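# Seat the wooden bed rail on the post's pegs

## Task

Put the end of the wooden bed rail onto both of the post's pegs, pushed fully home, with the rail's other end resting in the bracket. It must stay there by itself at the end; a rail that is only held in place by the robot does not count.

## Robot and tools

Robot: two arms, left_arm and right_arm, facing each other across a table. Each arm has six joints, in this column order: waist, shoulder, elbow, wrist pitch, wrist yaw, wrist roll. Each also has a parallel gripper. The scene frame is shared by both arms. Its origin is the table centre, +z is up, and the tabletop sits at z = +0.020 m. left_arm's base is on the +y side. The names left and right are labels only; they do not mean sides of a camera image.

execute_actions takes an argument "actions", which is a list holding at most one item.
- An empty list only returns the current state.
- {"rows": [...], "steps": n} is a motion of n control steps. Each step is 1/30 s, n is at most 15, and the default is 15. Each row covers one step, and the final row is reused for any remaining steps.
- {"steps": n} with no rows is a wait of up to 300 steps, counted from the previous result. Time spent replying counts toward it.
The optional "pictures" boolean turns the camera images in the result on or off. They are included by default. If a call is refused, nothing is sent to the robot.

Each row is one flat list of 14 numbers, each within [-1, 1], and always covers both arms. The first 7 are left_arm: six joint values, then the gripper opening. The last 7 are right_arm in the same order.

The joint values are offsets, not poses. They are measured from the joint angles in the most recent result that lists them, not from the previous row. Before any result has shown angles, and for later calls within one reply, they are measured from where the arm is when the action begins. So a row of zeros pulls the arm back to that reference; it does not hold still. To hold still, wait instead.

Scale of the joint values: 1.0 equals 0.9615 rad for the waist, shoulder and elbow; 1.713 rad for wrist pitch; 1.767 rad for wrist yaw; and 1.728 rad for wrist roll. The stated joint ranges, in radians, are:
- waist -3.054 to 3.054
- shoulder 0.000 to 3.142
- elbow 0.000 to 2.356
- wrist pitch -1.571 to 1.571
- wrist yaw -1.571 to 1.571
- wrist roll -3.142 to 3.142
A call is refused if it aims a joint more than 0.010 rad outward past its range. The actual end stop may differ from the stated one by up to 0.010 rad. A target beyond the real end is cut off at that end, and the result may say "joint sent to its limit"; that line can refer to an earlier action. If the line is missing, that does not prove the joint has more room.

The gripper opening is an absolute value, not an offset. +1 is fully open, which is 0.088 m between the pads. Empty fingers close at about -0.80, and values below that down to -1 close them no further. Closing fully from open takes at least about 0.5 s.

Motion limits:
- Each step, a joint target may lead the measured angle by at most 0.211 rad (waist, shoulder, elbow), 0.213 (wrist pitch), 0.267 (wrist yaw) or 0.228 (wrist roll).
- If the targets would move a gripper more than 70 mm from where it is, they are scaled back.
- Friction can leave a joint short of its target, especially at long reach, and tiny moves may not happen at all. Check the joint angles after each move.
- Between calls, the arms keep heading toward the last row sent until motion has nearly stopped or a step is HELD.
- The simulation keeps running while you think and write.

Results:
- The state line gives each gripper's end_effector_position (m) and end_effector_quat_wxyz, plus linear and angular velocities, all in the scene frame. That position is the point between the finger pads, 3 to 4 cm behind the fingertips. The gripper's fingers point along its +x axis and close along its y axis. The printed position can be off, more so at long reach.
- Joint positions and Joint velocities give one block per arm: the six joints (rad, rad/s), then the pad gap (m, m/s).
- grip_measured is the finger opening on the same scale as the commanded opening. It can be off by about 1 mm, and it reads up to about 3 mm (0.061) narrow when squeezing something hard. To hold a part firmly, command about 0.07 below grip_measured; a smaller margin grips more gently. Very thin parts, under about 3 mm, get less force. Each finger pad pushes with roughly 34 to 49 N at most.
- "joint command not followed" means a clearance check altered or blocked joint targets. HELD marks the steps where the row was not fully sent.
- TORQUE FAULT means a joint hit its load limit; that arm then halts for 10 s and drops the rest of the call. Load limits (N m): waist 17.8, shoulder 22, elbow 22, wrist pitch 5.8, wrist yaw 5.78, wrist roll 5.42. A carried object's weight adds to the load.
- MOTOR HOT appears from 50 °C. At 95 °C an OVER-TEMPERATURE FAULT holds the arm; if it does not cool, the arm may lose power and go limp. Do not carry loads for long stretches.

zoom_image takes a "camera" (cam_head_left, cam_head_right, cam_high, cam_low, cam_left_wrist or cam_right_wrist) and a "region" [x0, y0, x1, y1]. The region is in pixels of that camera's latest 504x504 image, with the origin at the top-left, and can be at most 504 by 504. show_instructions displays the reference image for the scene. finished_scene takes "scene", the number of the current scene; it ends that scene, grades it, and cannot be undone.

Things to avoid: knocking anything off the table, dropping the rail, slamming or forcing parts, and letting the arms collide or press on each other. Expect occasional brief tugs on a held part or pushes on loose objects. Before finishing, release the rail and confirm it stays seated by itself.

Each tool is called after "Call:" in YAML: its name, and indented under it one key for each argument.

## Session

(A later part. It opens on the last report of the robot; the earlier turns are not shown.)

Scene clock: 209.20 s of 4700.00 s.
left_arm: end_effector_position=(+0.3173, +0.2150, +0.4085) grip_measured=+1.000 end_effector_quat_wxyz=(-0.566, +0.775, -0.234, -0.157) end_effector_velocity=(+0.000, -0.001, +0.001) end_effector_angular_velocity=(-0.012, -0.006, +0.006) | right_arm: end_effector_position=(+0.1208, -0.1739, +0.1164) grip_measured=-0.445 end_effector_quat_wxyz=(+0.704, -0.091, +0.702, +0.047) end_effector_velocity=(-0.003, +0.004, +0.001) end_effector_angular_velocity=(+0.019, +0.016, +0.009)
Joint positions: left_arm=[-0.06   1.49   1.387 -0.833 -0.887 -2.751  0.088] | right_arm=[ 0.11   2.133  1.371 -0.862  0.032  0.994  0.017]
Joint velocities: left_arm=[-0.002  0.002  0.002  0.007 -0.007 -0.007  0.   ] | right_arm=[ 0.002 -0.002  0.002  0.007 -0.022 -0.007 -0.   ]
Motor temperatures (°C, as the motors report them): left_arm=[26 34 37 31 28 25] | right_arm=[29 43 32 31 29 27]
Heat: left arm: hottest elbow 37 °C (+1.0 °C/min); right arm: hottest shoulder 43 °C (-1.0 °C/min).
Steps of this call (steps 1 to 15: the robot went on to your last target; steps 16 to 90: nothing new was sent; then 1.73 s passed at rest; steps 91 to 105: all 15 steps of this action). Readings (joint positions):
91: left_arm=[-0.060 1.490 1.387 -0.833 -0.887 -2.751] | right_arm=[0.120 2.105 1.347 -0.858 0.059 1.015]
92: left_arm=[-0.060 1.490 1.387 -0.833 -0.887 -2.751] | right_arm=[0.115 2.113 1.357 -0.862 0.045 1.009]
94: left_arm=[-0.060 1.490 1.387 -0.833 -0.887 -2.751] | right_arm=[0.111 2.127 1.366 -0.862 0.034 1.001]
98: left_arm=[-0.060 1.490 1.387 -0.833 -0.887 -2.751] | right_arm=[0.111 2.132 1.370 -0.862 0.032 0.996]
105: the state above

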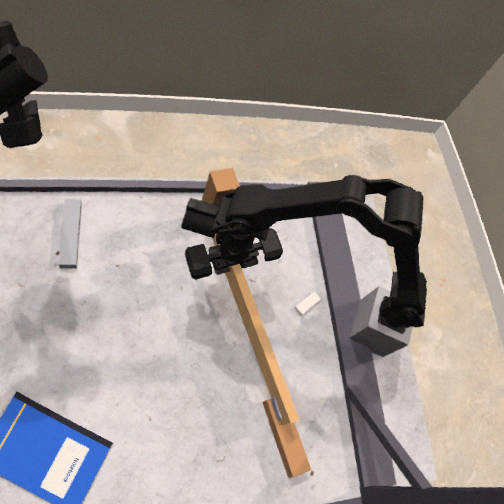

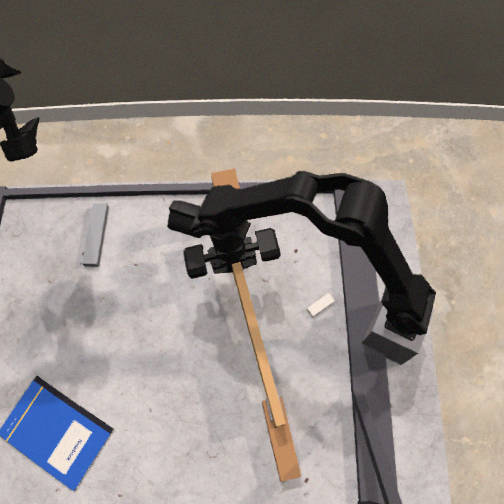

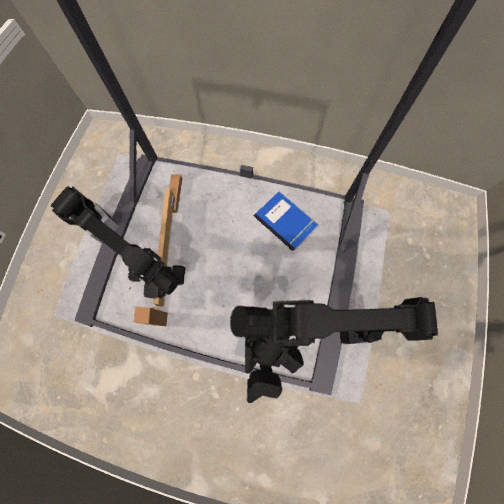

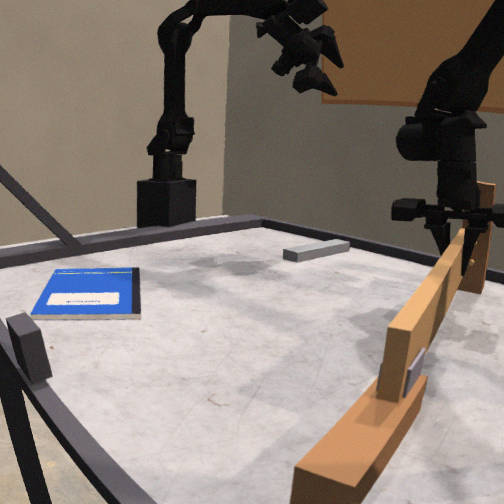

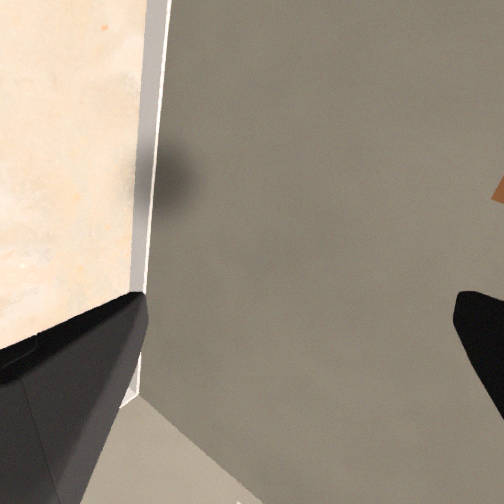

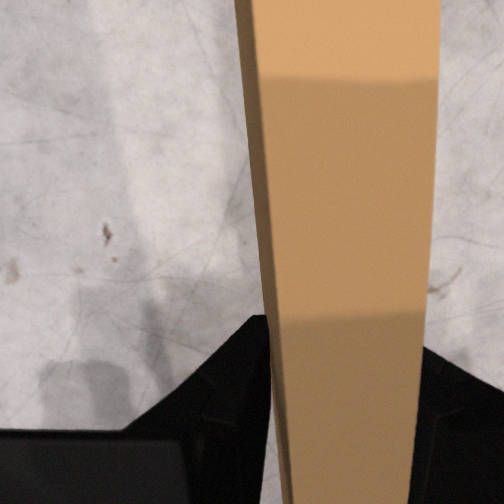

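Call:
execute_actions:
  actions:
    - {"rows":[[0,0,0,0,0,0,1,0,-0.02,-0.07,0.03,-0.02,0,-1]],"steps":15}
  pictures: false

Scene clock: 212.27 s of 4700.00 s.
left_arm: end_effector_position=(+0.3173, +0.2150, +0.4085) grip_measured=+1.000 end_effector_quat_wxyz=(-0.566, +0.775, -0.234, -0.157) end_effector_velocity=(-0.000, -0.000, +0.001) end_effector_angular_velocity=(+0.000, -0.009, -0.002) | right_arm: end_effector_position=(+0.1197, -0.1825, +0.1062) grip_measured=-0.445 end_effector_quat_wxyz=(+0.698, -0.088, +0.709, +0.048) end_effector_velocity=(-0.006, -0.003, -0.002) end_effector_angular_velocity=(-0.007, +0.027, +0.009)
Joint positions: left_arm=[-0.06   1.49   1.387 -0.833 -0.887 -2.751  0.088] | right_arm=[ 0.096  2.128  1.314 -0.813  0.013  0.982  0.017]
Joint velocities: left_arm=[-0.002 -0.002 -0.002  0.007 -0.007  0.007  0.   ] | right_arm=[ 0.002  0.002 -0.007 -0.007 -0.022 -0.007 -0.   ]
Motor temperatures (°C, as the motors report them): left_arm=[26 34 37 31 28 25] | right_arm=[29 43 33 31 29 27]
Heat: left arm: hottest elbow 37 °C (+1.0 °C/min); right arm: hottest shoulder 43 °C (-2.0 °C/min).
Steps of this call (steps 1 to 15: the robot went on to your last target; steps 16 to 77: nothing new was sent; steps 78 to 92: all 15 steps of this action). Readings (joint positions):
78: left_arm=[-0.060 1.490 1.387 -0.833 -0.887 -2.751] | right_arm=[0.109 2.132 1.358 -0.850 0.029 0.988]
79: left_arm=[-0.060 1.490 1.387 -0.833 -0.887 -2.751] | right_arm=[0.105 2.128 1.346 -0.837 0.027 0.985]
81: left_arm=[-0.060 1.490 1.387 -0.833 -0.887 -2.751] | right_arm=[0.098 2.128 1.331 -0.821 0.022 0.982]
85: left_arm=[-0.060 1.490 1.387 -0.833 -0.887 -2.751] | right_arm=[0.096 2.128 1.317 -0.815 0.016 0.982]
92: the state above

Raise slightly/out, then poke.

Call:
execute_actions:
  actions:
    - {"rows":[[0,0,0,0,0,0,1,0,0,0.025,-0.015,0,0,-1],[0,0,0,0,0,0,1,0,0,0.025,-0.015,0,0,-1],[0,0,0,0,0,0,1,0,0,0.025,-0.015,0,0,-1],[0,0,0,0,0,0,1,0,0,0.025,-0.015,0,0,-1],[0,0,0,0,0,0,1,0,0,0.025,-0.015,0,0,-1],[0,0,0,0,0,0,1,-0.07,0,0.025,-0.015,0,-0.04,-1]],"steps":15}
  pictures: false

Scene clock: 215.33 s of 4700.00 s.
left_arm: end_effector_position=(+0.3173, +0.2150, +0.4085) grip_measured=+1.000 end_effector_quat_wxyz=(-0.566, +0.775, -0.234, -0.157) end_effector_velocity=(+0.000, +0.005, -0.002) end_effector_angular_velocity=(+0.024, -0.010, +0.014) | right_arm: end_effector_position=(+0.1265, -0.1898, +0.1079) grip_measured=-0.449 end_effector_quat_wxyz=(+0.683, -0.093, +0.723, +0.052) end_effector_velocity=(+0.002, +0.000, +0.000) end_effector_angular_velocity=(+0.011, +0.005, +0.014)
Joint positions: left_arm=[-0.06   1.49   1.387 -0.833 -0.887 -2.751  0.088] | right_arm=[ 0.057  2.128  1.32  -0.841 -0.019  0.929  0.017]
Joint velocities: left_arm=[-0.002 -0.002 -0.007 -0.022 -0.022 -0.007  0.   ] | right_arm=[-0.007 -0.002 -0.002  0.007 -0.007 -0.022 -0.   ]
Motor temperatures (°C, as the motors report them): left_arm=[26 34 37 31 28 25] | right_arm=[29 43 33 31 28 27]
Heat: left arm: hottest elbow 37 °C (+1.0 °C/min); right arm: hottest shoulder 43 °C (-3.1 °C/min).
Steps of this call (steps 1 to 15: the robot went on to your last target; steps 16 to 77: nothing new was sent; steps 78 to 92: all 15 steps of this action). Readings (joint positions):
78: left_arm=[-0.060 1.490 1.387 -0.833 -0.887 -2.751] | right_arm=[0.096 2.128 1.315 -0.815 0.013 0.979]
79: left_arm=[-0.060 1.490 1.387 -0.833 -0.887 -2.751] | right_arm=[0.095 2.128 1.316 -0.821 0.013 0.978]
81: left_arm=[-0.060 1.490 1.387 -0.833 -0.887 -2.751] | right_arm=[0.094 2.128 1.319 -0.830 0.014 0.978]
85: left_arm=[-0.060 1.490 1.387 -0.833 -0.887 -2.751] | right_arm=[0.068 2.128 1.320 -0.838 -0.004 0.944]
92: the state above

Call:
execute_actions:
  actions:
    - {"rows":[[0,0,0,0,0,0,1,0.05,0.015,0.04,-0.01,0.01,0.03,-1],[0,0,0,0,0,0,1,0.05,0.015,0.04,-0.01,0.01,0.03,-1],[0,0,0,0,0,0,1,0.05,0.015,0.04,-0.01,0.01,0.03,-1],[0,0,0,0,0,0,1,0.05,0.015,0.04,-0.01,0.01,0.03,-1],[0,0,0,0,0,0,1,0.05,0.015,0.04,-0.01,0.01,0.03,-1],[0,0,0,0,0,0,1,0.05,0.015,0.04,-0.01,0.01,0.03,-1],[0,0,0,0,0,0,1,0.05,0.015,0.04,-0.01,0.01,0.03,-1],[0,0,0,0,0,0,1,-0.02,0.015,0.04,-0.01,0.01,-0.01,-1]],"steps":15}
  pictures: false

Scene clock: 221.20 s of 4700.00 s.
left_arm: end_effector_position=(+0.3173, +0.2150, +0.4085) grip_measured=+1.000 end_effector_quat_wxyz=(-0.566, +0.775, -0.234, -0.157) end_effector_velocity=(+0.001, +0.001, +0.004) end_effector_angular_velocity=(-0.026, -0.016, +0.022) | right_arm: end_effector_position=(+0.1300, -0.1875, +0.1103) grip_measured=-0.449 end_effector_quat_wxyz=(+0.684, -0.093, +0.722, +0.051) end_effector_velocity=(-0.002, -0.004, +0.002) end_effector_angular_velocity=(-0.011, +0.015, +0.019)
Joint positions: left_arm=[-0.06   1.49   1.387 -0.833 -0.887 -2.751  0.088] | right_arm=[ 0.052  2.135  1.344 -0.859 -0.016  0.926  0.017]
Joint velocities: left_arm=[-0.002 -0.002  0.002  0.007 -0.022 -0.022  0.   ] | right_arm=[-0.002 -0.007 -0.002 -0.022 -0.007 -0.022 -0.   ]
Motor temperatures (°C, as the motors report them): left_arm=[26 34 37 31 28 25] | right_arm=[29 43 33 31 28 27]
Heat: left arm: hottest elbow 37 °C (+1.0 °C/min); right arm: hottest shoulder 43 °C (-3.0 °C/min).
Steps of this call (steps 1 to 15: the robot went on to your last target; steps 16 to 90: nothing new was sent; then 2.37 s passed at rest; steps 91 to 105: all 15 steps of this action). Readings (joint positions):
91: left_arm=[-0.060 1.490 1.387 -0.833 -0.887 -2.751] | right_arm=[0.062 2.129 1.323 -0.843 -0.014 0.939]
92: left_arm=[-0.060 1.490 1.387 -0.833 -0.887 -2.751] | right_arm=[0.071 2.131 1.328 -0.843 -0.004 0.947]
94: left_arm=[-0.060 1.490 1.387 -0.833 -0.887 -2.751] | right_arm=[0.087 2.132 1.339 -0.847 0.006 0.956]
98: left_arm=[-0.060 1.490 1.387 -0.833 -0.887 -2.751] | right_arm=[0.086 2.132 1.344 -0.853 0.004 0.951]
105: the state above

Advanced 3.5 mm. Push further with reach-out.

Call:
execute_actions:
  actions:
    - {"rows":[[0,0,0,0,0,0,1,-0.05,0.02,0.025,0.0,0.01,-0.028,-1]],"steps":15}

Call:
zoom_image:
  camera: "cam_high"
  region: [120,260,200,330]

Scene clock: 224.00 s of 4700.00 s.
left_arm: end_effector_position=(+0.3173, +0.2150, +0.4085) grip_measured=+1.000 end_effector_quat_wxyz=(-0.566, +0.775, -0.234, -0.157) end_effector_velocity=(-0.001, -0.001, +0.002) end_effector_angular_velocity=(-0.019, +0.004, -0.003) | right_arm: end_effector_position=(+0.1324, -0.1884, +0.1092) grip_measured=-0.449 end_effector_quat_wxyz=(+0.677, -0.095, +0.728, +0.058) end_effector_velocity=(+0.001, +0.002, +0.002) end_effector_angular_velocity=(+0.015, +0.002, +0.004)
Joint positions: left_arm=[-0.06   1.49   1.387 -0.833 -0.887 -2.751  0.088] | right_arm=[ 0.038  2.141  1.348 -0.861 -0.033  0.897  0.017]
Joint velocities: left_arm=[-0.002 -0.007 -0.002  0.007  0.007 -0.007  0.   ] | right_arm=[-0.002 -0.007 -0.002  0.007 -0.007 -0.007 -0.   ]
Motor temperatures (°C, as the motors report them): left_arm=[26 34 37 31 28 25] | right_arm=[29 43 33 30 28 27]
Heat: left arm: hottest elbow 37 °C (+1.0 °C/min); right arm: hottest shoulder 43 °C (-2.0 °C/min).
Steps of this call (steps 1 to 15: the robot went on to your last target; steps 16 to 69: nothing new was sent; steps 70 to 84: all 15 steps of this action). Readings (joint positions):
70: left_arm=[-0.060 1.490 1.387 -0.833 -0.887 -2.751] | right_arm=[0.050 2.137 1.344 -0.859 -0.016 0.915]
71: left_arm=[-0.060 1.490 1.387 -0.833 -0.887 -2.751] | right_arm=[0.045 2.139 1.346 -0.860 -0.021 0.910]
73: left_arm=[-0.060 1.490 1.387 -0.833 -0.887 -2.751] | right_arm=[0.038 2.140 1.347 -0.860 -0.032 0.903]
77: left_arm=[-0.060 1.490 1.387 -0.833 -0.887 -2.751] | right_arm=[0.038 2.141 1.347 -0.861 -0.033 0.898]
84: the state above

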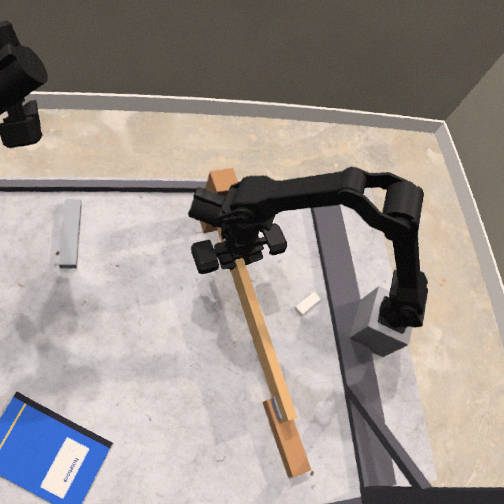

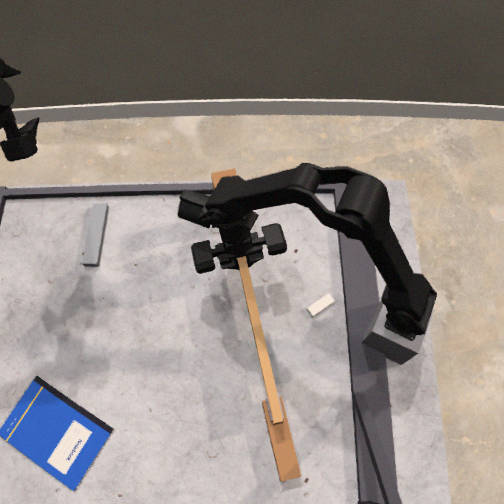

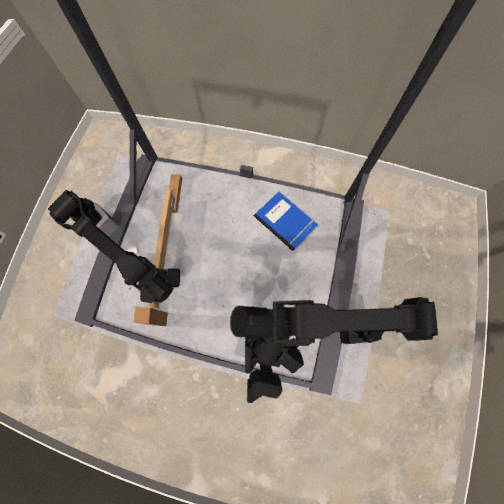

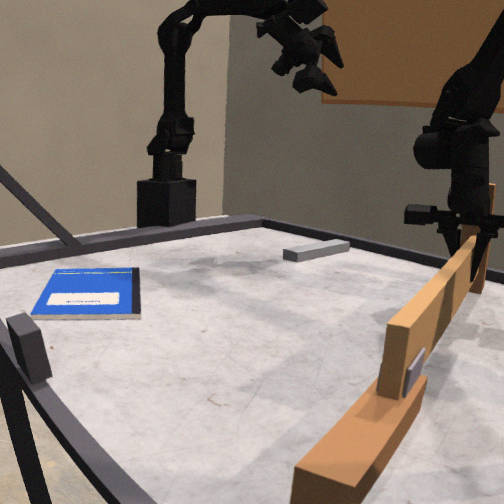

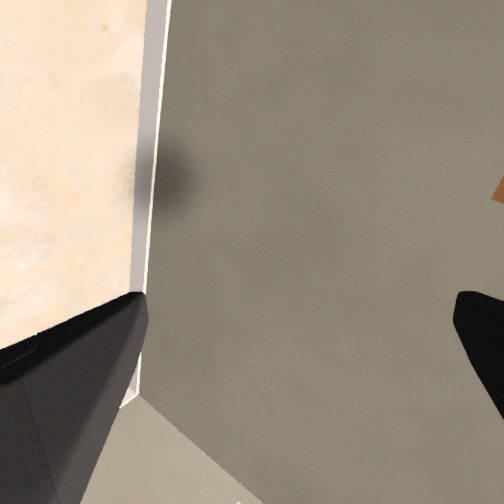

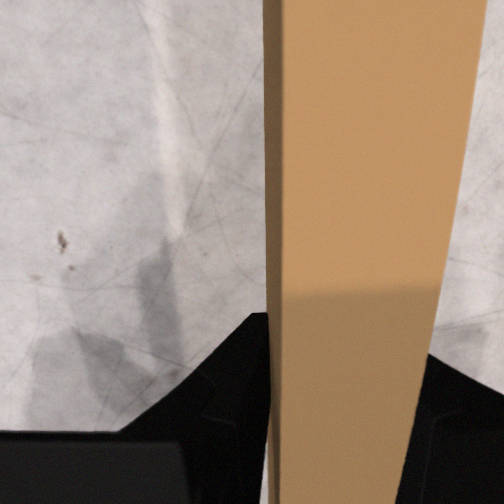

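Region (120, 260, 200, 330) of cam_high's 504x504 image, scaled by 6.300, with more detail than that image has; it fills the top 441 rows of this view, and the rest is white.

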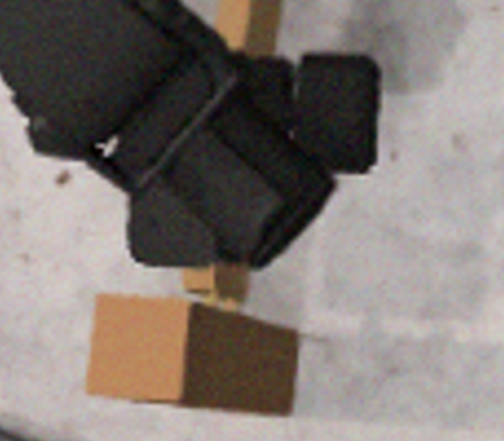

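Closer. Ease, nudge +y/up, push again.

Call:
execute_actions:
  actions:
    - {"rows":[[0,0,0,0,0,0,1,0.01,0.0,0.03,-0.01,0.02,0.01,-1],[0,0,0,0,0,0,1,0.01,0.0,0.03,-0.01,0.02,0.01,-1],[0,0,0,0,0,0,1,0.01,0.0,0.03,-0.01,0.02,0.01,-1],[0,0,0,0,0,0,1,0.01,0.0,0.03,-0.01,0.02,0.01,-1],[0,0,0,0,0,0,1,0.01,0.0,0.03,-0.01,0.02,0.01,-1],[0,0,0,0,0,0,1,-0.05,0.0,0.03,-0.01,0.02,-0.02,-1]],"steps":15}
  pictures: false

Scene clock: 228.20 s of 4700.00 s.
left_arm: end_effector_position=(+0.3173, +0.2150, +0.4085) grip_measured=+1.000 end_effector_quat_wxyz=(-0.566, +0.775, -0.234, -0.157) end_effector_velocity=(+0.001, +0.001, +0.003) end_effector_angular_velocity=(-0.009, -0.018, +0.014) | right_arm: end_effector_position=(+0.1329, -0.1882, +0.1105) grip_measured=-0.449 end_effector_quat_wxyz=(+0.673, -0.096, +0.731, +0.061) end_effector_velocity=(+0.000, -0.003, -0.001) end_effector_angular_velocity=(-0.007, +0.012, -0.001)
Joint positions: left_arm=[-0.06   1.49   1.387 -0.833 -0.887 -2.751  0.088] | right_arm=[ 0.033  2.141  1.354 -0.869 -0.042  0.886  0.017]
Joint velocities: left_arm=[-0.002 -0.002 -0.002  0.007 -0.022 -0.007  0.   ] | right_arm=[-0.007  0.002 -0.002 -0.007 -0.007 -0.007 -0.   ]
Motor temperatures (°C, as the motors report them): left_arm=[26 34 37 31 28 25] | right_arm=[29 43 33 30 29 27]
Heat: left arm: hottest elbow 37 °C (+1.0 °C/min); right arm: hottest shoulder 43 °C (-1.0 °C/min).
Steps of this call (steps 1 to 15: the robot went on to your last target; steps 16 to 90: nothing new was sent; then 0.70 s passed at rest; steps 91 to 105: all 15 steps of this action). Readings (joint positions):
91: left_arm=[-0.060 1.490 1.387 -0.833 -0.887 -2.751] | right_arm=[0.041 2.141 1.350 -0.864 -0.029 0.901]
92: left_arm=[-0.060 1.490 1.387 -0.833 -0.887 -2.751] | right_arm=[0.045 2.141 1.352 -0.865 -0.022 0.906]
94: left_arm=[-0.060 1.490 1.387 -0.833 -0.887 -2.751] | right_arm=[0.049 2.141 1.353 -0.867 -0.014 0.913]
98: left_arm=[-0.060 1.490 1.387 -0.833 -0.887 -2.751] | right_arm=[0.036 2.141 1.354 -0.868 -0.037 0.897]
105: the state above

Try light press with a downward sweep.

Call:
execute_actions:
  actions:
    - {"rows":[[0,0,0,0,0,0,1,0.0,0.006,0,0.004,0.01,0,-1],[0,0,0,0,0,0,1,0.0,0.012,0,0.008,0.01,0,-1],[0,0,0,0,0,0,1,0.0,0.018,0,0.012,0.01,0,-1],[0,0,0,0,0,0,1,0.0,0.024,0,0.016,0.01,0,-1],[0,0,0,0,0,0,1,0.0,0.03,0,0.02,0.01,0,-1],[0,0,0,0,0,0,1,0.0,0.03,0,0.02,0.01,0,-1],[0,0,0,0,0,0,1,0.0,0.03,0,0.02,0.01,0,-1],[0,0,0,0,0,0,1,-0.04,0.03,0,0.02,0.01,-0.02,-1]],"steps":15}
  pictures: false

Scene clock: 232.33 s of 4700.00 s.
left_arm: end_effector_position=(+0.3173, +0.2150, +0.4085) grip_measured=+1.000 end_effector_quat_wxyz=(-0.566, +0.775, -0.234, -0.157) end_effector_velocity=(-0.000, +0.000, -0.000) end_effector_angular_velocity=(-0.007, -0.005, +0.006) | right_arm: end_effector_position=(+0.1327, -0.1867, +0.1068) grip_measured=-0.449 end_effector_quat_wxyz=(+0.668, -0.095, +0.735, +0.067) end_effector_velocity=(+0.002, +0.001, +0.002) end_effector_angular_velocity=(+0.016, +0.002, +0.014)
Joint positions: left_arm=[-0.06   1.49   1.387 -0.833 -0.887 -2.751  0.088] | right_arm=[ 0.029  2.152  1.353 -0.857 -0.058  0.875  0.017]
Joint velocities: left_arm=[-0.002 -0.002 -0.007  0.007 -0.007 -0.007  0.   ] | right_arm=[-0.007 -0.007 -0.002  0.007 -0.007 -0.022  0.   ]
Motor temperatures (°C, as the motors report them): left_arm=[26 34 37 31 28 25] | right_arm=[29 43 34 30 29 27]
Heat: left arm: hottest elbow 37 °C (+1.0 °C/min); right arm: hottest shoulder 43 °C (+0.0 °C/min).
Steps of this call (steps 1 to 15: the robot went on to your last target; steps 16 to 90: nothing new was sent; then 0.63 s passed at rest; steps 91 to 105: all 15 steps of this action). Readings (joint positions):
91: left_arm=[-0.060 1.490 1.387 -0.833 -0.887 -2.751] | right_arm=[0.035 2.143 1.354 -0.869 -0.041 0.886]
92: left_arm=[-0.060 1.490 1.387 -0.833 -0.887 -2.751] | right_arm=[0.037 2.143 1.354 -0.869 -0.038 0.889]
94: left_arm=[-0.060 1.490 1.387 -0.833 -0.887 -2.751] | right_arm=[0.038 2.146 1.354 -0.867 -0.035 0.893]
98: left_arm=[-0.060 1.490 1.387 -0.833 -0.887 -2.751] | right_arm=[0.038 2.151 1.354 -0.858 -0.039 0.891]
105: the state above

Now upward sweep with less press and wrist yaw fixed.

Call:
execute_actions:
  actions:
    - {"rows":[[0,0,0,0,0,0,1,0.015,-0.006,0.006,-0.005,0.03,0.015,-1],[0,0,0,0,0,0,1,0.015,-0.012,0.012,-0.01,0.03,0.015,-1],[0,0,0,0,0,0,1,0.015,-0.018,0.018,-0.015,0.03,0.015,-1],[0,0,0,0,0,0,1,0.015,-0.024,0.024,-0.02,0.03,0.015,-1],[0,0,0,0,0,0,1,0.015,-0.03,0.03,-0.025,0.03,0.015,-1],[0,0,0,0,0,0,1,0.015,-0.03,0.03,-0.025,0.03,0.015,-1],[0,0,0,0,0,0,1,0.015,-0.03,0.03,-0.025,0.03,0.015,-1],[0,0,0,0,0,0,1,-0.04,-0.03,0.03,-0.025,0.03,-0.01,-1]],"steps":15}
  pictures: false

Scene clock: 235.87 s of 4700.00 s.
left_arm: end_effector_position=(+0.3173, +0.2150, +0.4085) grip_measured=+1.000 end_effector_quat_wxyz=(-0.566, +0.775, -0.234, -0.157) end_effector_velocity=(-0.000, +0.001, +0.002) end_effector_angular_velocity=(-0.002, -0.004, +0.006) | right_arm: end_effector_position=(+0.1334, -0.1908, +0.1110) grip_measured=-0.449 end_effector_quat_wxyz=(+0.667, -0.099, +0.736, +0.055) end_effector_velocity=(-0.002, +0.001, -0.001) end_effector_angular_velocity=(+0.014, +0.020, +0.017)
Joint positions: left_arm=[-0.06   1.49   1.387 -0.833 -0.887 -2.751  0.088] | right_arm=[ 0.026  2.149  1.366 -0.894 -0.048  0.884  0.017]
Joint velocities: left_arm=[-0.002 -0.002  0.002 -0.007 -0.007 -0.007  0.   ] | right_arm=[-0.002 -0.002 -0.007  0.007 -0.022 -0.022 -0.   ]
Motor temperatures (°C, as the motors report them): left_arm=[26 34 37 31 28 25] | right_arm=[29 43 34 30 29 27]
Heat: left arm: hottest elbow 37 °C (+1.0 °C/min); right arm: hottest shoulder 43 °C (+0.0 °C/min).
Steps of this call (steps 1 to 15: the robot went on to your last target; steps 16 to 90: nothing new was sent; then 0.03 s passed at rest; steps 91 to 105: all 15 steps of this action). Readings (joint positions):
91: left_arm=[-0.060 1.490 1.387 -0.833 -0.887 -2.751] | right_arm=[0.032 2.152 1.353 -0.857 -0.053 0.881]
92: left_arm=[-0.060 1.490 1.387 -0.833 -0.887 -2.751] | right_arm=[0.037 2.152 1.353 -0.860 -0.042 0.889]
94: left_arm=[-0.060 1.490 1.387 -0.833 -0.887 -2.751] | right_arm=[0.045 2.152 1.356 -0.865 -0.027 0.900]
98: left_arm=[-0.060 1.490 1.387 -0.833 -0.887 -2.751] | right_arm=[0.042 2.150 1.366 -0.884 -0.027 0.901]
105: the state above

Call:
execute_actions:
  actions:
    - {"rows":[[0,0,0,0,0,0,1,0.03,0.03,0.04,0.01,0.03,0.02,-1],[0,0,0,0,0,0,1,0.03,0.03,0.04,0.01,0.03,0.02,-1],[0,0,0,0,0,0,1,0.03,0.03,0.04,0.01,0.03,0.02,-1],[0,0,0,0,0,0,1,0.03,0.03,0.04,0.01,0.03,0.02,-1],[0,0,0,0,0,0,1,0.03,0.03,0.04,0.01,0.03,0.02,-1],[0,0,0,0,0,0,1,0.03,0.03,0.04,0.01,0.03,0.02,-1],[0,0,0,0,0,0,1,-0.03,0.03,0.04,0.01,0.03,-0.01,-1]],"steps":15}

Call:
zoom_image:
  camera: "cam_high"
  region: [120,260,200,330]

Scene clock: 240.43 s of 4700.00 s.
left_arm: end_effector_position=(+0.3173, +0.2150, +0.4085) grip_measured=+1.000 end_effector_quat_wxyz=(-0.566, +0.775, -0.234, -0.157) end_effector_velocity=(+0.001, +0.003, -0.002) end_effector_angular_velocity=(+0.007, -0.002, +0.011) | right_arm: end_effector_position=(+0.1320, -0.1838, +0.1087) grip_measured=-0.449 end_effector_quat_wxyz=(+0.672, -0.102, +0.731, +0.060) end_effector_velocity=(-0.001, -0.002, -0.001) end_effector_angular_velocity=(-0.005, +0.014, +0.033)
Joint positions: left_arm=[-0.06   1.49   1.387 -0.833 -0.887 -2.751  0.088] | right_arm=[ 0.042  2.164  1.382 -0.885 -0.039  0.888  0.017]
Joint velocities: left_arm=[ 0.002 -0.002 -0.007 -0.007 -0.007 -0.007  0.   ] | right_arm=[-0.002  0.002 -0.002 -0.007 -0.007 -0.037 -0.   ]
Motor temperatures (°C, as the motors report them): left_arm=[26 34 37 31 28 25] | right_arm=[29 45 34 30 29 27]
Heat: left arm: hottest elbow 37 °C (+1.0 °C/min); right arm: hottest shoulder 45 °C (+3.0 °C/min).
Steps of this call (steps 1 to 15: the robot went on to your last target; steps 16 to 90: nothing new was sent; then 1.07 s passed at rest; steps 91 to 105: all 15 steps of this action). Readings (joint positions):
91: left_arm=[-0.060 1.490 1.387 -0.833 -0.887 -2.751] | right_arm=[0.031 2.151 1.369 -0.894 -0.042 0.892]
92: left_arm=[-0.060 1.490 1.387 -0.833 -0.887 -2.751] | right_arm=[0.039 2.153 1.372 -0.892 -0.032 0.901]
94: left_arm=[-0.060 1.490 1.387 -0.833 -0.887 -2.751] | right_arm=[0.053 2.160 1.379 -0.885 -0.017 0.910]
98: left_arm=[-0.060 1.490 1.387 -0.833 -0.887 -2.751] | right_arm=[0.047 2.164 1.382 -0.885 -0.029 0.902]
105: the state above

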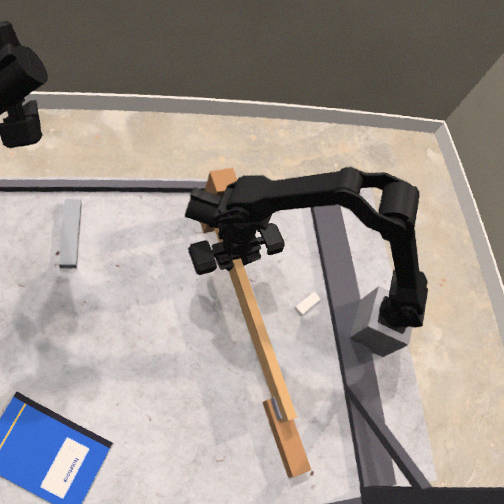

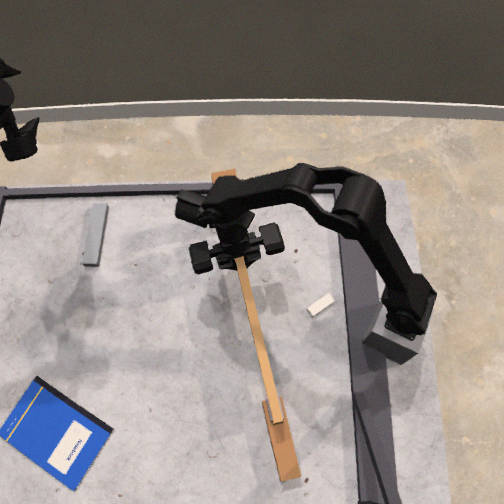

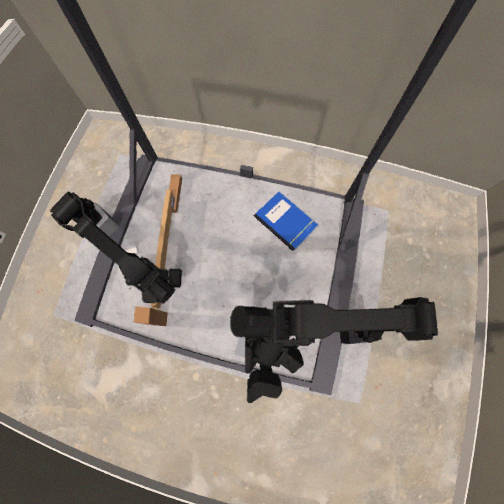

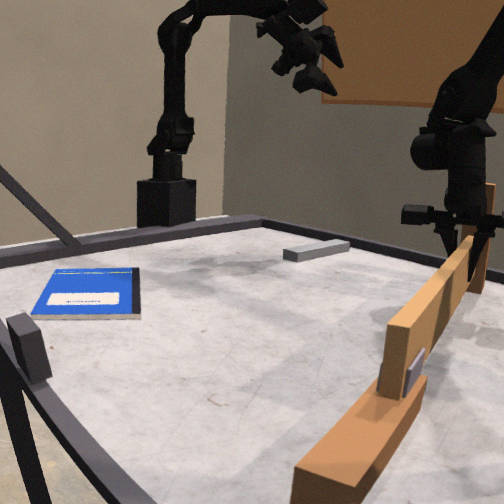

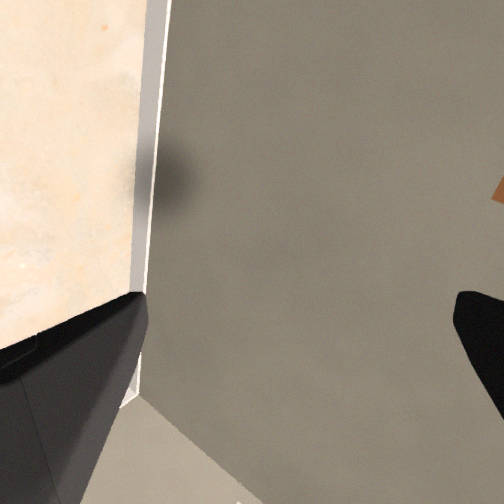

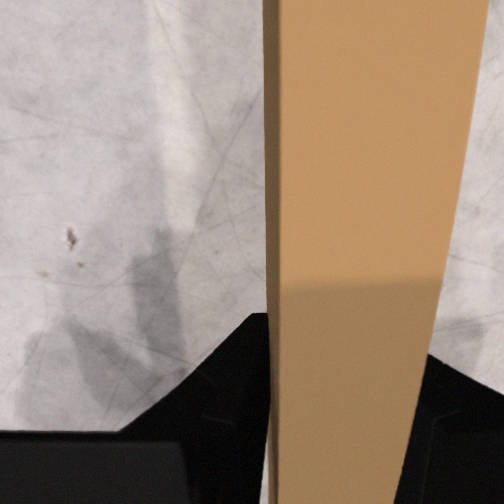

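Region (120, 260, 200, 330) of cam_high's 504x504 image, scaled by 6.300, with more detail than that image has; it fills the top 441 rows of this view, and the rest is white.

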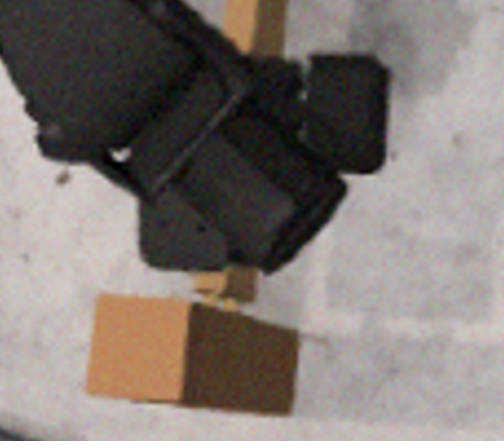

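Small upward sweep then push.

Call:
execute_actions:
  actions:
    - {"rows":[[0,0,0,0,0,0,1,0.0,-0.008,0.004,-0.004,0.02,0.01,-1],[0,0,0,0,0,0,1,0.0,-0.016,0.008,-0.008,0.02,0.01,-1],[0,0,0,0,0,0,1,0.0,-0.024,0.012,-0.012,0.02,0.01,-1],[0,0,0,0,0,0,1,0.0,-0.024,0.012,-0.012,0.02,0.01,-1],[0,0,0,0,0,0,1,0.0,-0.024,0.012,-0.012,0.02,0.01,-1],[0,0,0,0,0,0,1,0.0,-0.024,0.012,-0.012,0.02,0.01,-1],[0,0,0,0,0,0,1,-0.04,-0.024,0.012,-0.012,0.02,-0.01,-1]],"steps":15}
  pictures: false

Scene clock: 245.67 s of 4700.00 s.
left_arm: end_effector_position=(+0.3173, +0.2150, +0.4085) grip_measured=+1.000 end_effector_quat_wxyz=(-0.566, +0.775, -0.234, -0.157) end_effector_velocity=(+0.001, +0.002, +0.002) end_effector_angular_velocity=(-0.002, -0.004, +0.011) | right_arm: end_effector_position=(+0.1321, -0.1859, +0.1090) grip_measured=-0.449 end_effector_quat_wxyz=(+0.670, -0.102, +0.733, +0.055) end_effector_velocity=(-0.002, -0.002, -0.001) end_effector_angular_velocity=(-0.002, +0.024, -0.017)
Joint positions: left_arm=[-0.06   1.49   1.387 -0.833 -0.887 -2.751  0.088] | right_arm=[ 0.039  2.164  1.383 -0.894 -0.04   0.891  0.017]
Joint velocities: left_arm=[ 0.002 -0.002  0.002 -0.007 -0.007 -0.007  0.   ] | right_arm=[-0.007  0.002 -0.002 -0.007 -0.022  0.007 -0.   ]
Motor temperatures (°C, as the motors report them): left_arm=[26 34 37 31 28 25] | right_arm=[30 44 34 30 30 27]
Heat: left arm: hottest elbow 37 °C (+1.0 °C/min); right arm: hottest shoulder 44 °C (+1.0 °C/min).
Steps of this call (steps 1 to 15: the robot went on to your last target; steps 16 to 90: nothing new was sent; then 1.73 s passed at rest; steps 91 to 105: all 15 steps of this action). Readings (joint positions):
91: left_arm=[-0.060 1.490 1.387 -0.833 -0.887 -2.751] | right_arm=[0.043 2.164 1.382 -0.886 -0.037 0.890]
92: left_arm=[-0.060 1.490 1.387 -0.833 -0.887 -2.751] | right_arm=[0.046 2.164 1.382 -0.886 -0.032 0.896]
94: left_arm=[-0.060 1.490 1.387 -0.833 -0.887 -2.751] | right_arm=[0.049 2.164 1.382 -0.889 -0.025 0.903]
98: left_arm=[-0.060 1.490 1.387 -0.833 -0.887 -2.751] | right_arm=[0.043 2.164 1.383 -0.893 -0.032 0.901]
105: the state above

Rise didn't happen; use bigger lift.

Call:
execute_actions:
  actions:
    - {"rows":[[0,0,0,0,0,0,1,0.01,-0.05,0.02,-0.02,0.02,0.01,-1],[0,0,0,0,0,0,1,0.01,-0.05,0.02,-0.02,0.02,0.01,-1],[0,0,0,0,0,0,1,0.01,-0.05,0.02,-0.02,0.02,0.01,-1],[0,0,0,0,0,0,1,0.01,-0.05,0.02,-0.02,0.02,0.01,-1],[0,0,0,0,0,0,1,0.01,-0.05,0.02,-0.02,0.02,0.01,-1],[0,0,0,0,0,0,1,0.01,-0.05,0.02,-0.02,0.02,0.01,-1],[0,0,0,0,0,0,1,-0.04,-0.05,0.02,-0.02,0.02,-0.01,-1]],"steps":15}
  pictures: false

Scene clock: 249.53 s of 4700.00 s.
left_arm: end_effector_position=(+0.3173, +0.2150, +0.4085) grip_measured=+1.000 end_effector_quat_wxyz=(-0.566, +0.775, -0.234, -0.157) end_effector_velocity=(+0.001, +0.003, -0.002) end_effector_angular_velocity=(+0.007, -0.002, +0.011) | right_arm: end_effector_position=(+0.1321, -0.1873, +0.1158) grip_measured=-0.449 end_effector_quat_wxyz=(+0.670, -0.101, +0.734, +0.053) end_effector_velocity=(-0.001, -0.001, +0.002) end_effector_angular_velocity=(+0.008, +0.021, -0.002)
Joint positions: left_arm=[-0.06   1.49   1.387 -0.833 -0.887 -2.751  0.088] | right_arm=[ 0.037  2.148  1.387 -0.915 -0.04   0.895  0.017]
Joint velocities: left_arm=[ 0.002 -0.002 -0.007 -0.007 -0.007 -0.007  0.   ] | right_arm=[-0.007 -0.007 -0.002 -0.007 -0.022 -0.007  0.   ]
Motor temperatures (°C, as the motors report them): left_arm=[26 35 37 31 28 25] | right_arm=[30 46 34 30 30 27]
Heat: left arm: hottest elbow 37 °C (+1.0 °C/min); right arm: hottest shoulder 46 °C (+3.0 °C/min).
Steps of this call (steps 1 to 15: the robot went on to your last target; steps 16 to 90: nothing new was sent; then 0.37 s passed at rest; steps 91 to 105: all 15 steps of this action). Readings (joint positions):
91: left_arm=[-0.060 1.490 1.387 -0.833 -0.887 -2.751] | right_arm=[0.041 2.162 1.384 -0.897 -0.035 0.895]
92: left_arm=[-0.060 1.490 1.387 -0.833 -0.887 -2.751] | right_arm=[0.045 2.160 1.385 -0.901 -0.027 0.901]
94: left_arm=[-0.060 1.490 1.387 -0.833 -0.887 -2.751] | right_arm=[0.047 2.155 1.386 -0.908 -0.022 0.908]
98: left_arm=[-0.060 1.490 1.387 -0.833 -0.887 -2.751] | right_arm=[0.043 2.148 1.387 -0.914 -0.030 0.905]
105: the state above

Call:
execute_actions:
  actions:
    - {"rows":[[0,0,0,0,0,0,1,0.05,0.05,-0.02,0.03,0.02,0.03,-1],[0,0,0,0,0,0,1,0.05,0.05,-0.02,0.03,0.02,0.03,-1],[0,0,0,0,0,0,1,0.05,0.05,-0.02,0.03,0.02,0.03,-1],[0,0,0,0,0,0,1,0.05,0.05,-0.02,0.03,0.02,0.03,-1],[0,0,0,0,0,0,1,0.05,0.05,-0.02,0.03,0.02,0.03,-1],[0,0,0,0,0,0,1,0.05,0.05,-0.02,0.03,0.02,0.03,-1],[0,0,0,0,0,0,1,0.05,0.05,-0.02,0.03,0.02,0.03,-1],[0,0,0,0,0,0,1,0.05,0.05,-0.02,0.03,0.02,0.03,-1],[0,0,0,0,0,0,1,-0.02,0.05,-0.02,0.03,0.02,-0.01,-1]],"steps":15}
  pictures: false

Scene clock: 257.17 s of 4700.00 s.
left_arm: end_effector_position=(+0.3173, +0.2150, +0.4085) grip_measured=+1.000 end_effector_quat_wxyz=(-0.566, +0.775, -0.234, -0.157) end_effector_velocity=(-0.001, +0.002, -0.000) end_effector_angular_velocity=(+0.002, -0.003, +0.006) | right_arm: end_effector_position=(+0.1300, -0.1808, +0.1064) grip_measured=-0.449 end_effector_quat_wxyz=(+0.674, -0.101, +0.729, +0.063) end_effector_velocity=(-0.003, -0.001, +0.001) end_effector_angular_velocity=(+0.000, +0.013, +0.053)
Joint positions: left_arm=[-0.06   1.49   1.387 -0.833 -0.887 -2.751  0.088] | right_arm=[ 0.051  2.169  1.382 -0.871 -0.038  0.895  0.017]
Joint velocities: left_arm=[-0.002 -0.002 -0.002 -0.007 -0.007 -0.007  0.   ] | right_arm=[ 0.002 -0.002 -0.002 -0.007 -0.007 -0.051 -0.   ]
Motor temperatures (°C, as the motors report them): left_arm=[26 35 37 31 28 25] | right_arm=[30 48 34 30 30 27]
Heat: left arm: hottest elbow 37 °C (+1.0 °C/min); right arm: hottest shoulder 48 °C (+4.1 °C/min).
Steps of this call (steps 1 to 15: the robot went on to your last target; steps 16 to 90: nothing new was sent; then 4.13 s passed at rest; steps 91 to 105: all 15 steps of this action). Readings (joint positions):
91: left_arm=[-0.060 1.490 1.387 -0.833 -0.887 -2.751] | right_arm=[0.042 2.152 1.386 -0.913 -0.033 0.907]
92: left_arm=[-0.060 1.490 1.387 -0.833 -0.887 -2.751] | right_arm=[0.052 2.154 1.384 -0.902 -0.020 0.918]
94: left_arm=[-0.060 1.490 1.387 -0.833 -0.887 -2.751] | right_arm=[0.068 2.166 1.384 -0.875 -0.007 0.923]
98: left_arm=[-0.060 1.490 1.387 -0.833 -0.887 -2.751] | right_arm=[0.070 2.169 1.383 -0.873 -0.003 0.931]
105: the state above

Now elbow down (lower and −y), repoke.

Call:
execute_actions:
  actions:
    - {"rows":[[0,0,0,0,0,0,1,0.04,0.0,-0.035,0.015,0.02,0.025,-1],[0,0,0,0,0,0,1,0.04,0.0,-0.035,0.015,0.02,0.025,-1],[0,0,0,0,0,0,1,0.04,0.0,-0.035,0.015,0.02,0.025,-1],[0,0,0,0,0,0,1,0.04,0.0,-0.035,0.015,0.02,0.025,-1],[0,0,0,0,0,0,1,0.04,0.0,-0.035,0.015,0.02,0.025,-1],[0,0,0,0,0,0,1,0.04,0.0,-0.035,0.015,0.02,0.025,-1],[0,0,0,0,0,0,1,0.04,0.0,-0.035,0.015,0.02,0.025,-1],[0,0,0,0,0,0,1,-0.03,0.0,-0.035,0.015,0.02,-0.015,-1]],"steps":15}
  pictures: false

Scene clock: 262.87 s of 4700.00 s.
left_arm: end_effector_position=(+0.3173, +0.2150, +0.4085) grip_measured=+1.000 end_effector_quat_wxyz=(-0.566, +0.775, -0.234, -0.157) end_effector_velocity=(-0.002, +0.001, -0.000) end_effector_angular_velocity=(+0.002, -0.003, +0.001) | right_arm: end_effector_position=(+0.1298, -0.1824, +0.1025) grip_measured=-0.449 end_effector_quat_wxyz=(+0.676, -0.103, +0.727, +0.065) end_effector_velocity=(-0.003, -0.004, +0.000) end_effector_angular_velocity=(+0.007, +0.040, +0.021)
Joint positions: left_arm=[-0.06   1.49   1.387 -0.833 -0.887 -2.751  0.088] | right_arm=[ 0.052  2.169  1.363 -0.849 -0.032  0.89   0.017]
Joint velocities: left_arm=[-0.007 -0.002 -0.002 -0.007 -0.007 -0.007  0.   ] | right_arm=[-0.012 -0.007 -0.012 -0.007 -0.037 -0.037 -0.   ]
Motor temperatures (°C, as the motors report them): left_arm=[26 35 37 31 28 25] | right_arm=[30 47 34 30 30 27]
Heat: left arm: hottest elbow 37 °C (+0.0 °C/min); right arm: hottest shoulder 47 °C (+4.1 °C/min).
Steps of this call (steps 1 to 15: the robot went on to your last target; steps 16 to 90: nothing new was sent; then 2.20 s passed at rest; steps 91 to 105: all 15 steps of this action). Readings (joint positions):
91: left_arm=[-0.060 1.490 1.387 -0.833 -0.887 -2.751] | right_arm=[0.054 2.171 1.376 -0.866 -0.032 0.902]
92: left_arm=[-0.060 1.490 1.387 -0.833 -0.887 -2.751] | right_arm=[0.062 2.171 1.373 -0.860 -0.017 0.910]
94: left_arm=[-0.060 1.490 1.387 -0.833 -0.887 -2.751] | right_arm=[0.069 2.170 1.369 -0.855 -0.003 0.920]
98: left_arm=[-0.060 1.490 1.387 -0.833 -0.887 -2.751] | right_arm=[0.066 2.169 1.366 -0.852 -0.007 0.916]
105: the state above

Call:
execute_actions:
  actions:
    - {"rows":[[0,0,0,0,0,0,1,-0.04,0,0,0,0.01,-0.02,-1]],"steps":15}
  pictures: false

Scene clock: 264.63 s of 4700.00 s.
left_arm: end_effector_position=(+0.3173, +0.2150, +0.4085) grip_measured=+1.000 end_effector_quat_wxyz=(-0.566, +0.775, -0.234, -0.157) end_effector_velocity=(-0.001, +0.002, -0.002) end_effector_angular_velocity=(+0.007, -0.002, +0.006) | right_arm: end_effector_position=(+0.1301, -0.1827, +0.1025) grip_measured=-0.449 end_effector_quat_wxyz=(+0.671, -0.103, +0.731, +0.070) end_effector_velocity=(+0.002, -0.000, -0.001) end_effector_angular_velocity=(-0.000, -0.007, +0.005)
Joint positions: left_arm=[-0.06   1.49   1.387 -0.833 -0.887 -2.751  0.088] | right_arm=[ 0.045  2.169  1.362 -0.849 -0.046  0.876  0.017]
Joint velocities: left_arm=[-0.002 -0.002 -0.007 -0.007 -0.007 -0.007  0.   ] | right_arm=[-0.002  0.002 -0.002  0.007  0.007 -0.007 -0.   ]
Motor temperatures (°C, as the motors report them): left_arm=[26 35 37 31 28 25] | right_arm=[30 47 34 30 30 27]
Heat: left arm: hottest elbow 37 °C (+0.0 °C/min); right arm: hottest shoulder 47 °C (+4.0 °C/min).
Steps of this call (steps 1 to 15: the robot went on to your last target; steps 16 to 38: nothing new was sent; steps 39 to 53: all 15 steps of this action). Readings (joint positions):
39: left_arm=[-0.060 1.490 1.387 -0.833 -0.887 -2.751] | right_arm=[0.050 2.169 1.362 -0.849 -0.035 0.884]
40: left_arm=[-0.060 1.490 1.387 -0.833 -0.887 -2.751] | right_arm=[0.048 2.169 1.362 -0.849 -0.039 0.881]
42: left_arm=[-0.060 1.490 1.387 -0.833 -0.887 -2.751] | right_arm=[0.046 2.169 1.362 -0.849 -0.044 0.878]
46: left_arm=[-0.060 1.490 1.387 -0.833 -0.887 -2.751] | right_arm=[0.045 2.169 1.362 -0.849 -0.045 0.876]
53: the state above

Retract at same height to y≈−0.186 and poke.

Call:
execute_actions:
  actions:
    - {"rows":[[0,0,0,0,0,0,1,0.04,-0.03,-0.03,0.0,0.03,0.03,-1],[0,0,0,0,0,0,1,0.04,-0.03,-0.03,0.0,0.03,0.03,-1],[0,0,0,0,0,0,1,0.04,-0.03,-0.03,0.0,0.03,0.03,-1],[0,0,0,0,0,0,1,0.04,-0.03,-0.03,0.0,0.03,0.03,-1],[0,0,0,0,0,0,1,0.04,-0.03,-0.03,0.0,0.03,0.03,-1],[0,0,0,0,0,0,1,0.04,-0.03,-0.03,0.0,0.03,0.03,-1],[0,0,0,0,0,0,1,0.04,-0.03,-0.03,0.0,0.03,0.03,-1],[0,0,0,0,0,0,1,-0.03,-0.03,-0.03,0.0,0.03,-0.01,-1]],"steps":15}
  pictures: false

Scene clock: 268.80 s of 4700.00 s.
left_arm: end_effector_position=(+0.3173, +0.2150, +0.4085) grip_measured=+1.000 end_effector_quat_wxyz=(-0.566, +0.775, -0.234, -0.157) end_effector_velocity=(-0.001, +0.002, -0.000) end_effector_angular_velocity=(-0.010, +0.000, +0.013) | right_arm: end_effector_position=(+0.1308, -0.1870, +0.1025) grip_measured=-0.449 end_effector_quat_wxyz=(+0.677, -0.105, +0.726, +0.063) end_effector_velocity=(-0.001, -0.002, -0.001) end_effector_angular_velocity=(-0.006, +0.014, +0.033)
Joint positions: left_arm=[-0.06   1.49   1.387 -0.833 -0.887 -2.751  0.088] | right_arm=[ 0.046  2.159  1.346 -0.844 -0.027  0.885  0.017]
Joint velocities: left_arm=[-0.002 -0.002 -0.002 -0.007 -0.007 -0.022  0.   ] | right_arm=[-0.002  0.002 -0.002 -0.007 -0.007 -0.037 -0.   ]
Motor temperatures (°C, as the motors report them): left_arm=[26 35 37 31 28 25] | right_arm=[30 47 34 29 30 27]
Heat: left arm: hottest elbow 37 °C (+0.0 °C/min); right arm: hottest shoulder 47 °C (+4.0 °C/min).
Steps of this call (steps 1 to 15: the robot went on to your last target; steps 16 to 90: nothing new was sent; then 0.67 s passed at rest; steps 91 to 105: all 15 steps of this action). Readings (joint positions):
91: left_arm=[-0.060 1.490 1.387 -0.833 -0.887 -2.751] | right_arm=[0.050 2.167 1.360 -0.847 -0.038 0.888]
92: left_arm=[-0.060 1.490 1.387 -0.833 -0.887 -2.751] | right_arm=[0.058 2.165 1.357 -0.845 -0.019 0.901]
94: left_arm=[-0.060 1.490 1.387 -0.833 -0.887 -2.751] | right_arm=[0.067 2.163 1.353 -0.842 -0.001 0.915]
98: left_arm=[-0.060 1.490 1.387 -0.833 -0.887 -2.751] | right_arm=[0.062 2.159 1.349 -0.842 -0.003 0.913]
105: the state above

Call:
execute_actions:
  actions:
    - {"rows":[[0,0,0,0,0,0,1,-0.04,0,0,0,0.01,-0.02,-1]],"steps":15}
  pictures: false

Scene clock: 270.53 s of 4700.00 s.
left_arm: end_effector_position=(+0.3173, +0.2150, +0.4085) grip_measured=+1.000 end_effector_quat_wxyz=(-0.566, +0.775, -0.234, -0.157) end_effector_velocity=(-0.001, +0.003, +0.002) end_effector_angular_velocity=(-0.002, -0.004, +0.006) | right_arm: end_effector_position=(+0.1311, -0.1868, +0.1026) grip_measured=-0.449 end_effector_quat_wxyz=(+0.673, -0.103, +0.730, +0.068) end_effector_velocity=(+0.002, -0.000, -0.001) end_effector_angular_velocity=(+0.007, +0.007, +0.014)
Joint positions: left_arm=[-0.06   1.49   1.387 -0.833 -0.887 -2.751  0.088] | right_arm=[ 0.04   2.159  1.346 -0.843 -0.041  0.874  0.017]
Joint velocities: left_arm=[-0.002 -0.007 -0.002 -0.007 -0.007 -0.007  0.   ] | right_arm=[-0.007  0.002 -0.002  0.007 -0.007 -0.022  0.   ]
Motor temperatures (°C, as the motors report them): left_arm=[26 35 37 31 28 25] | right_arm=[30 47 33 29 30 27]
Heat: left arm: hottest elbow 37 °C (+0.0 °C/min); right arm: hottest shoulder 47 °C (+4.0 °C/min).
Steps of this call (steps 1 to 15: the robot went on to your last target; steps 16 to 37: nothing new was sent; steps 38 to 52: all 15 steps of this action). Readings (joint positions):
38: left_arm=[-0.060 1.490 1.387 -0.833 -0.887 -2.751] | right_arm=[0.045 2.159 1.346 -0.844 -0.029 0.880]
39: left_arm=[-0.060 1.490 1.387 -0.833 -0.887 -2.751] | right_arm=[0.043 2.159 1.346 -0.844 -0.033 0.878]
41: left_arm=[-0.060 1.490 1.387 -0.833 -0.887 -2.751] | right_arm=[0.040 2.159 1.346 -0.843 -0.039 0.876]
45: left_arm=[-0.060 1.490 1.387 -0.833 -0.887 -2.751] | right_arm=[0.040 2.159 1.346 -0.843 -0.040 0.874]
52: the state above


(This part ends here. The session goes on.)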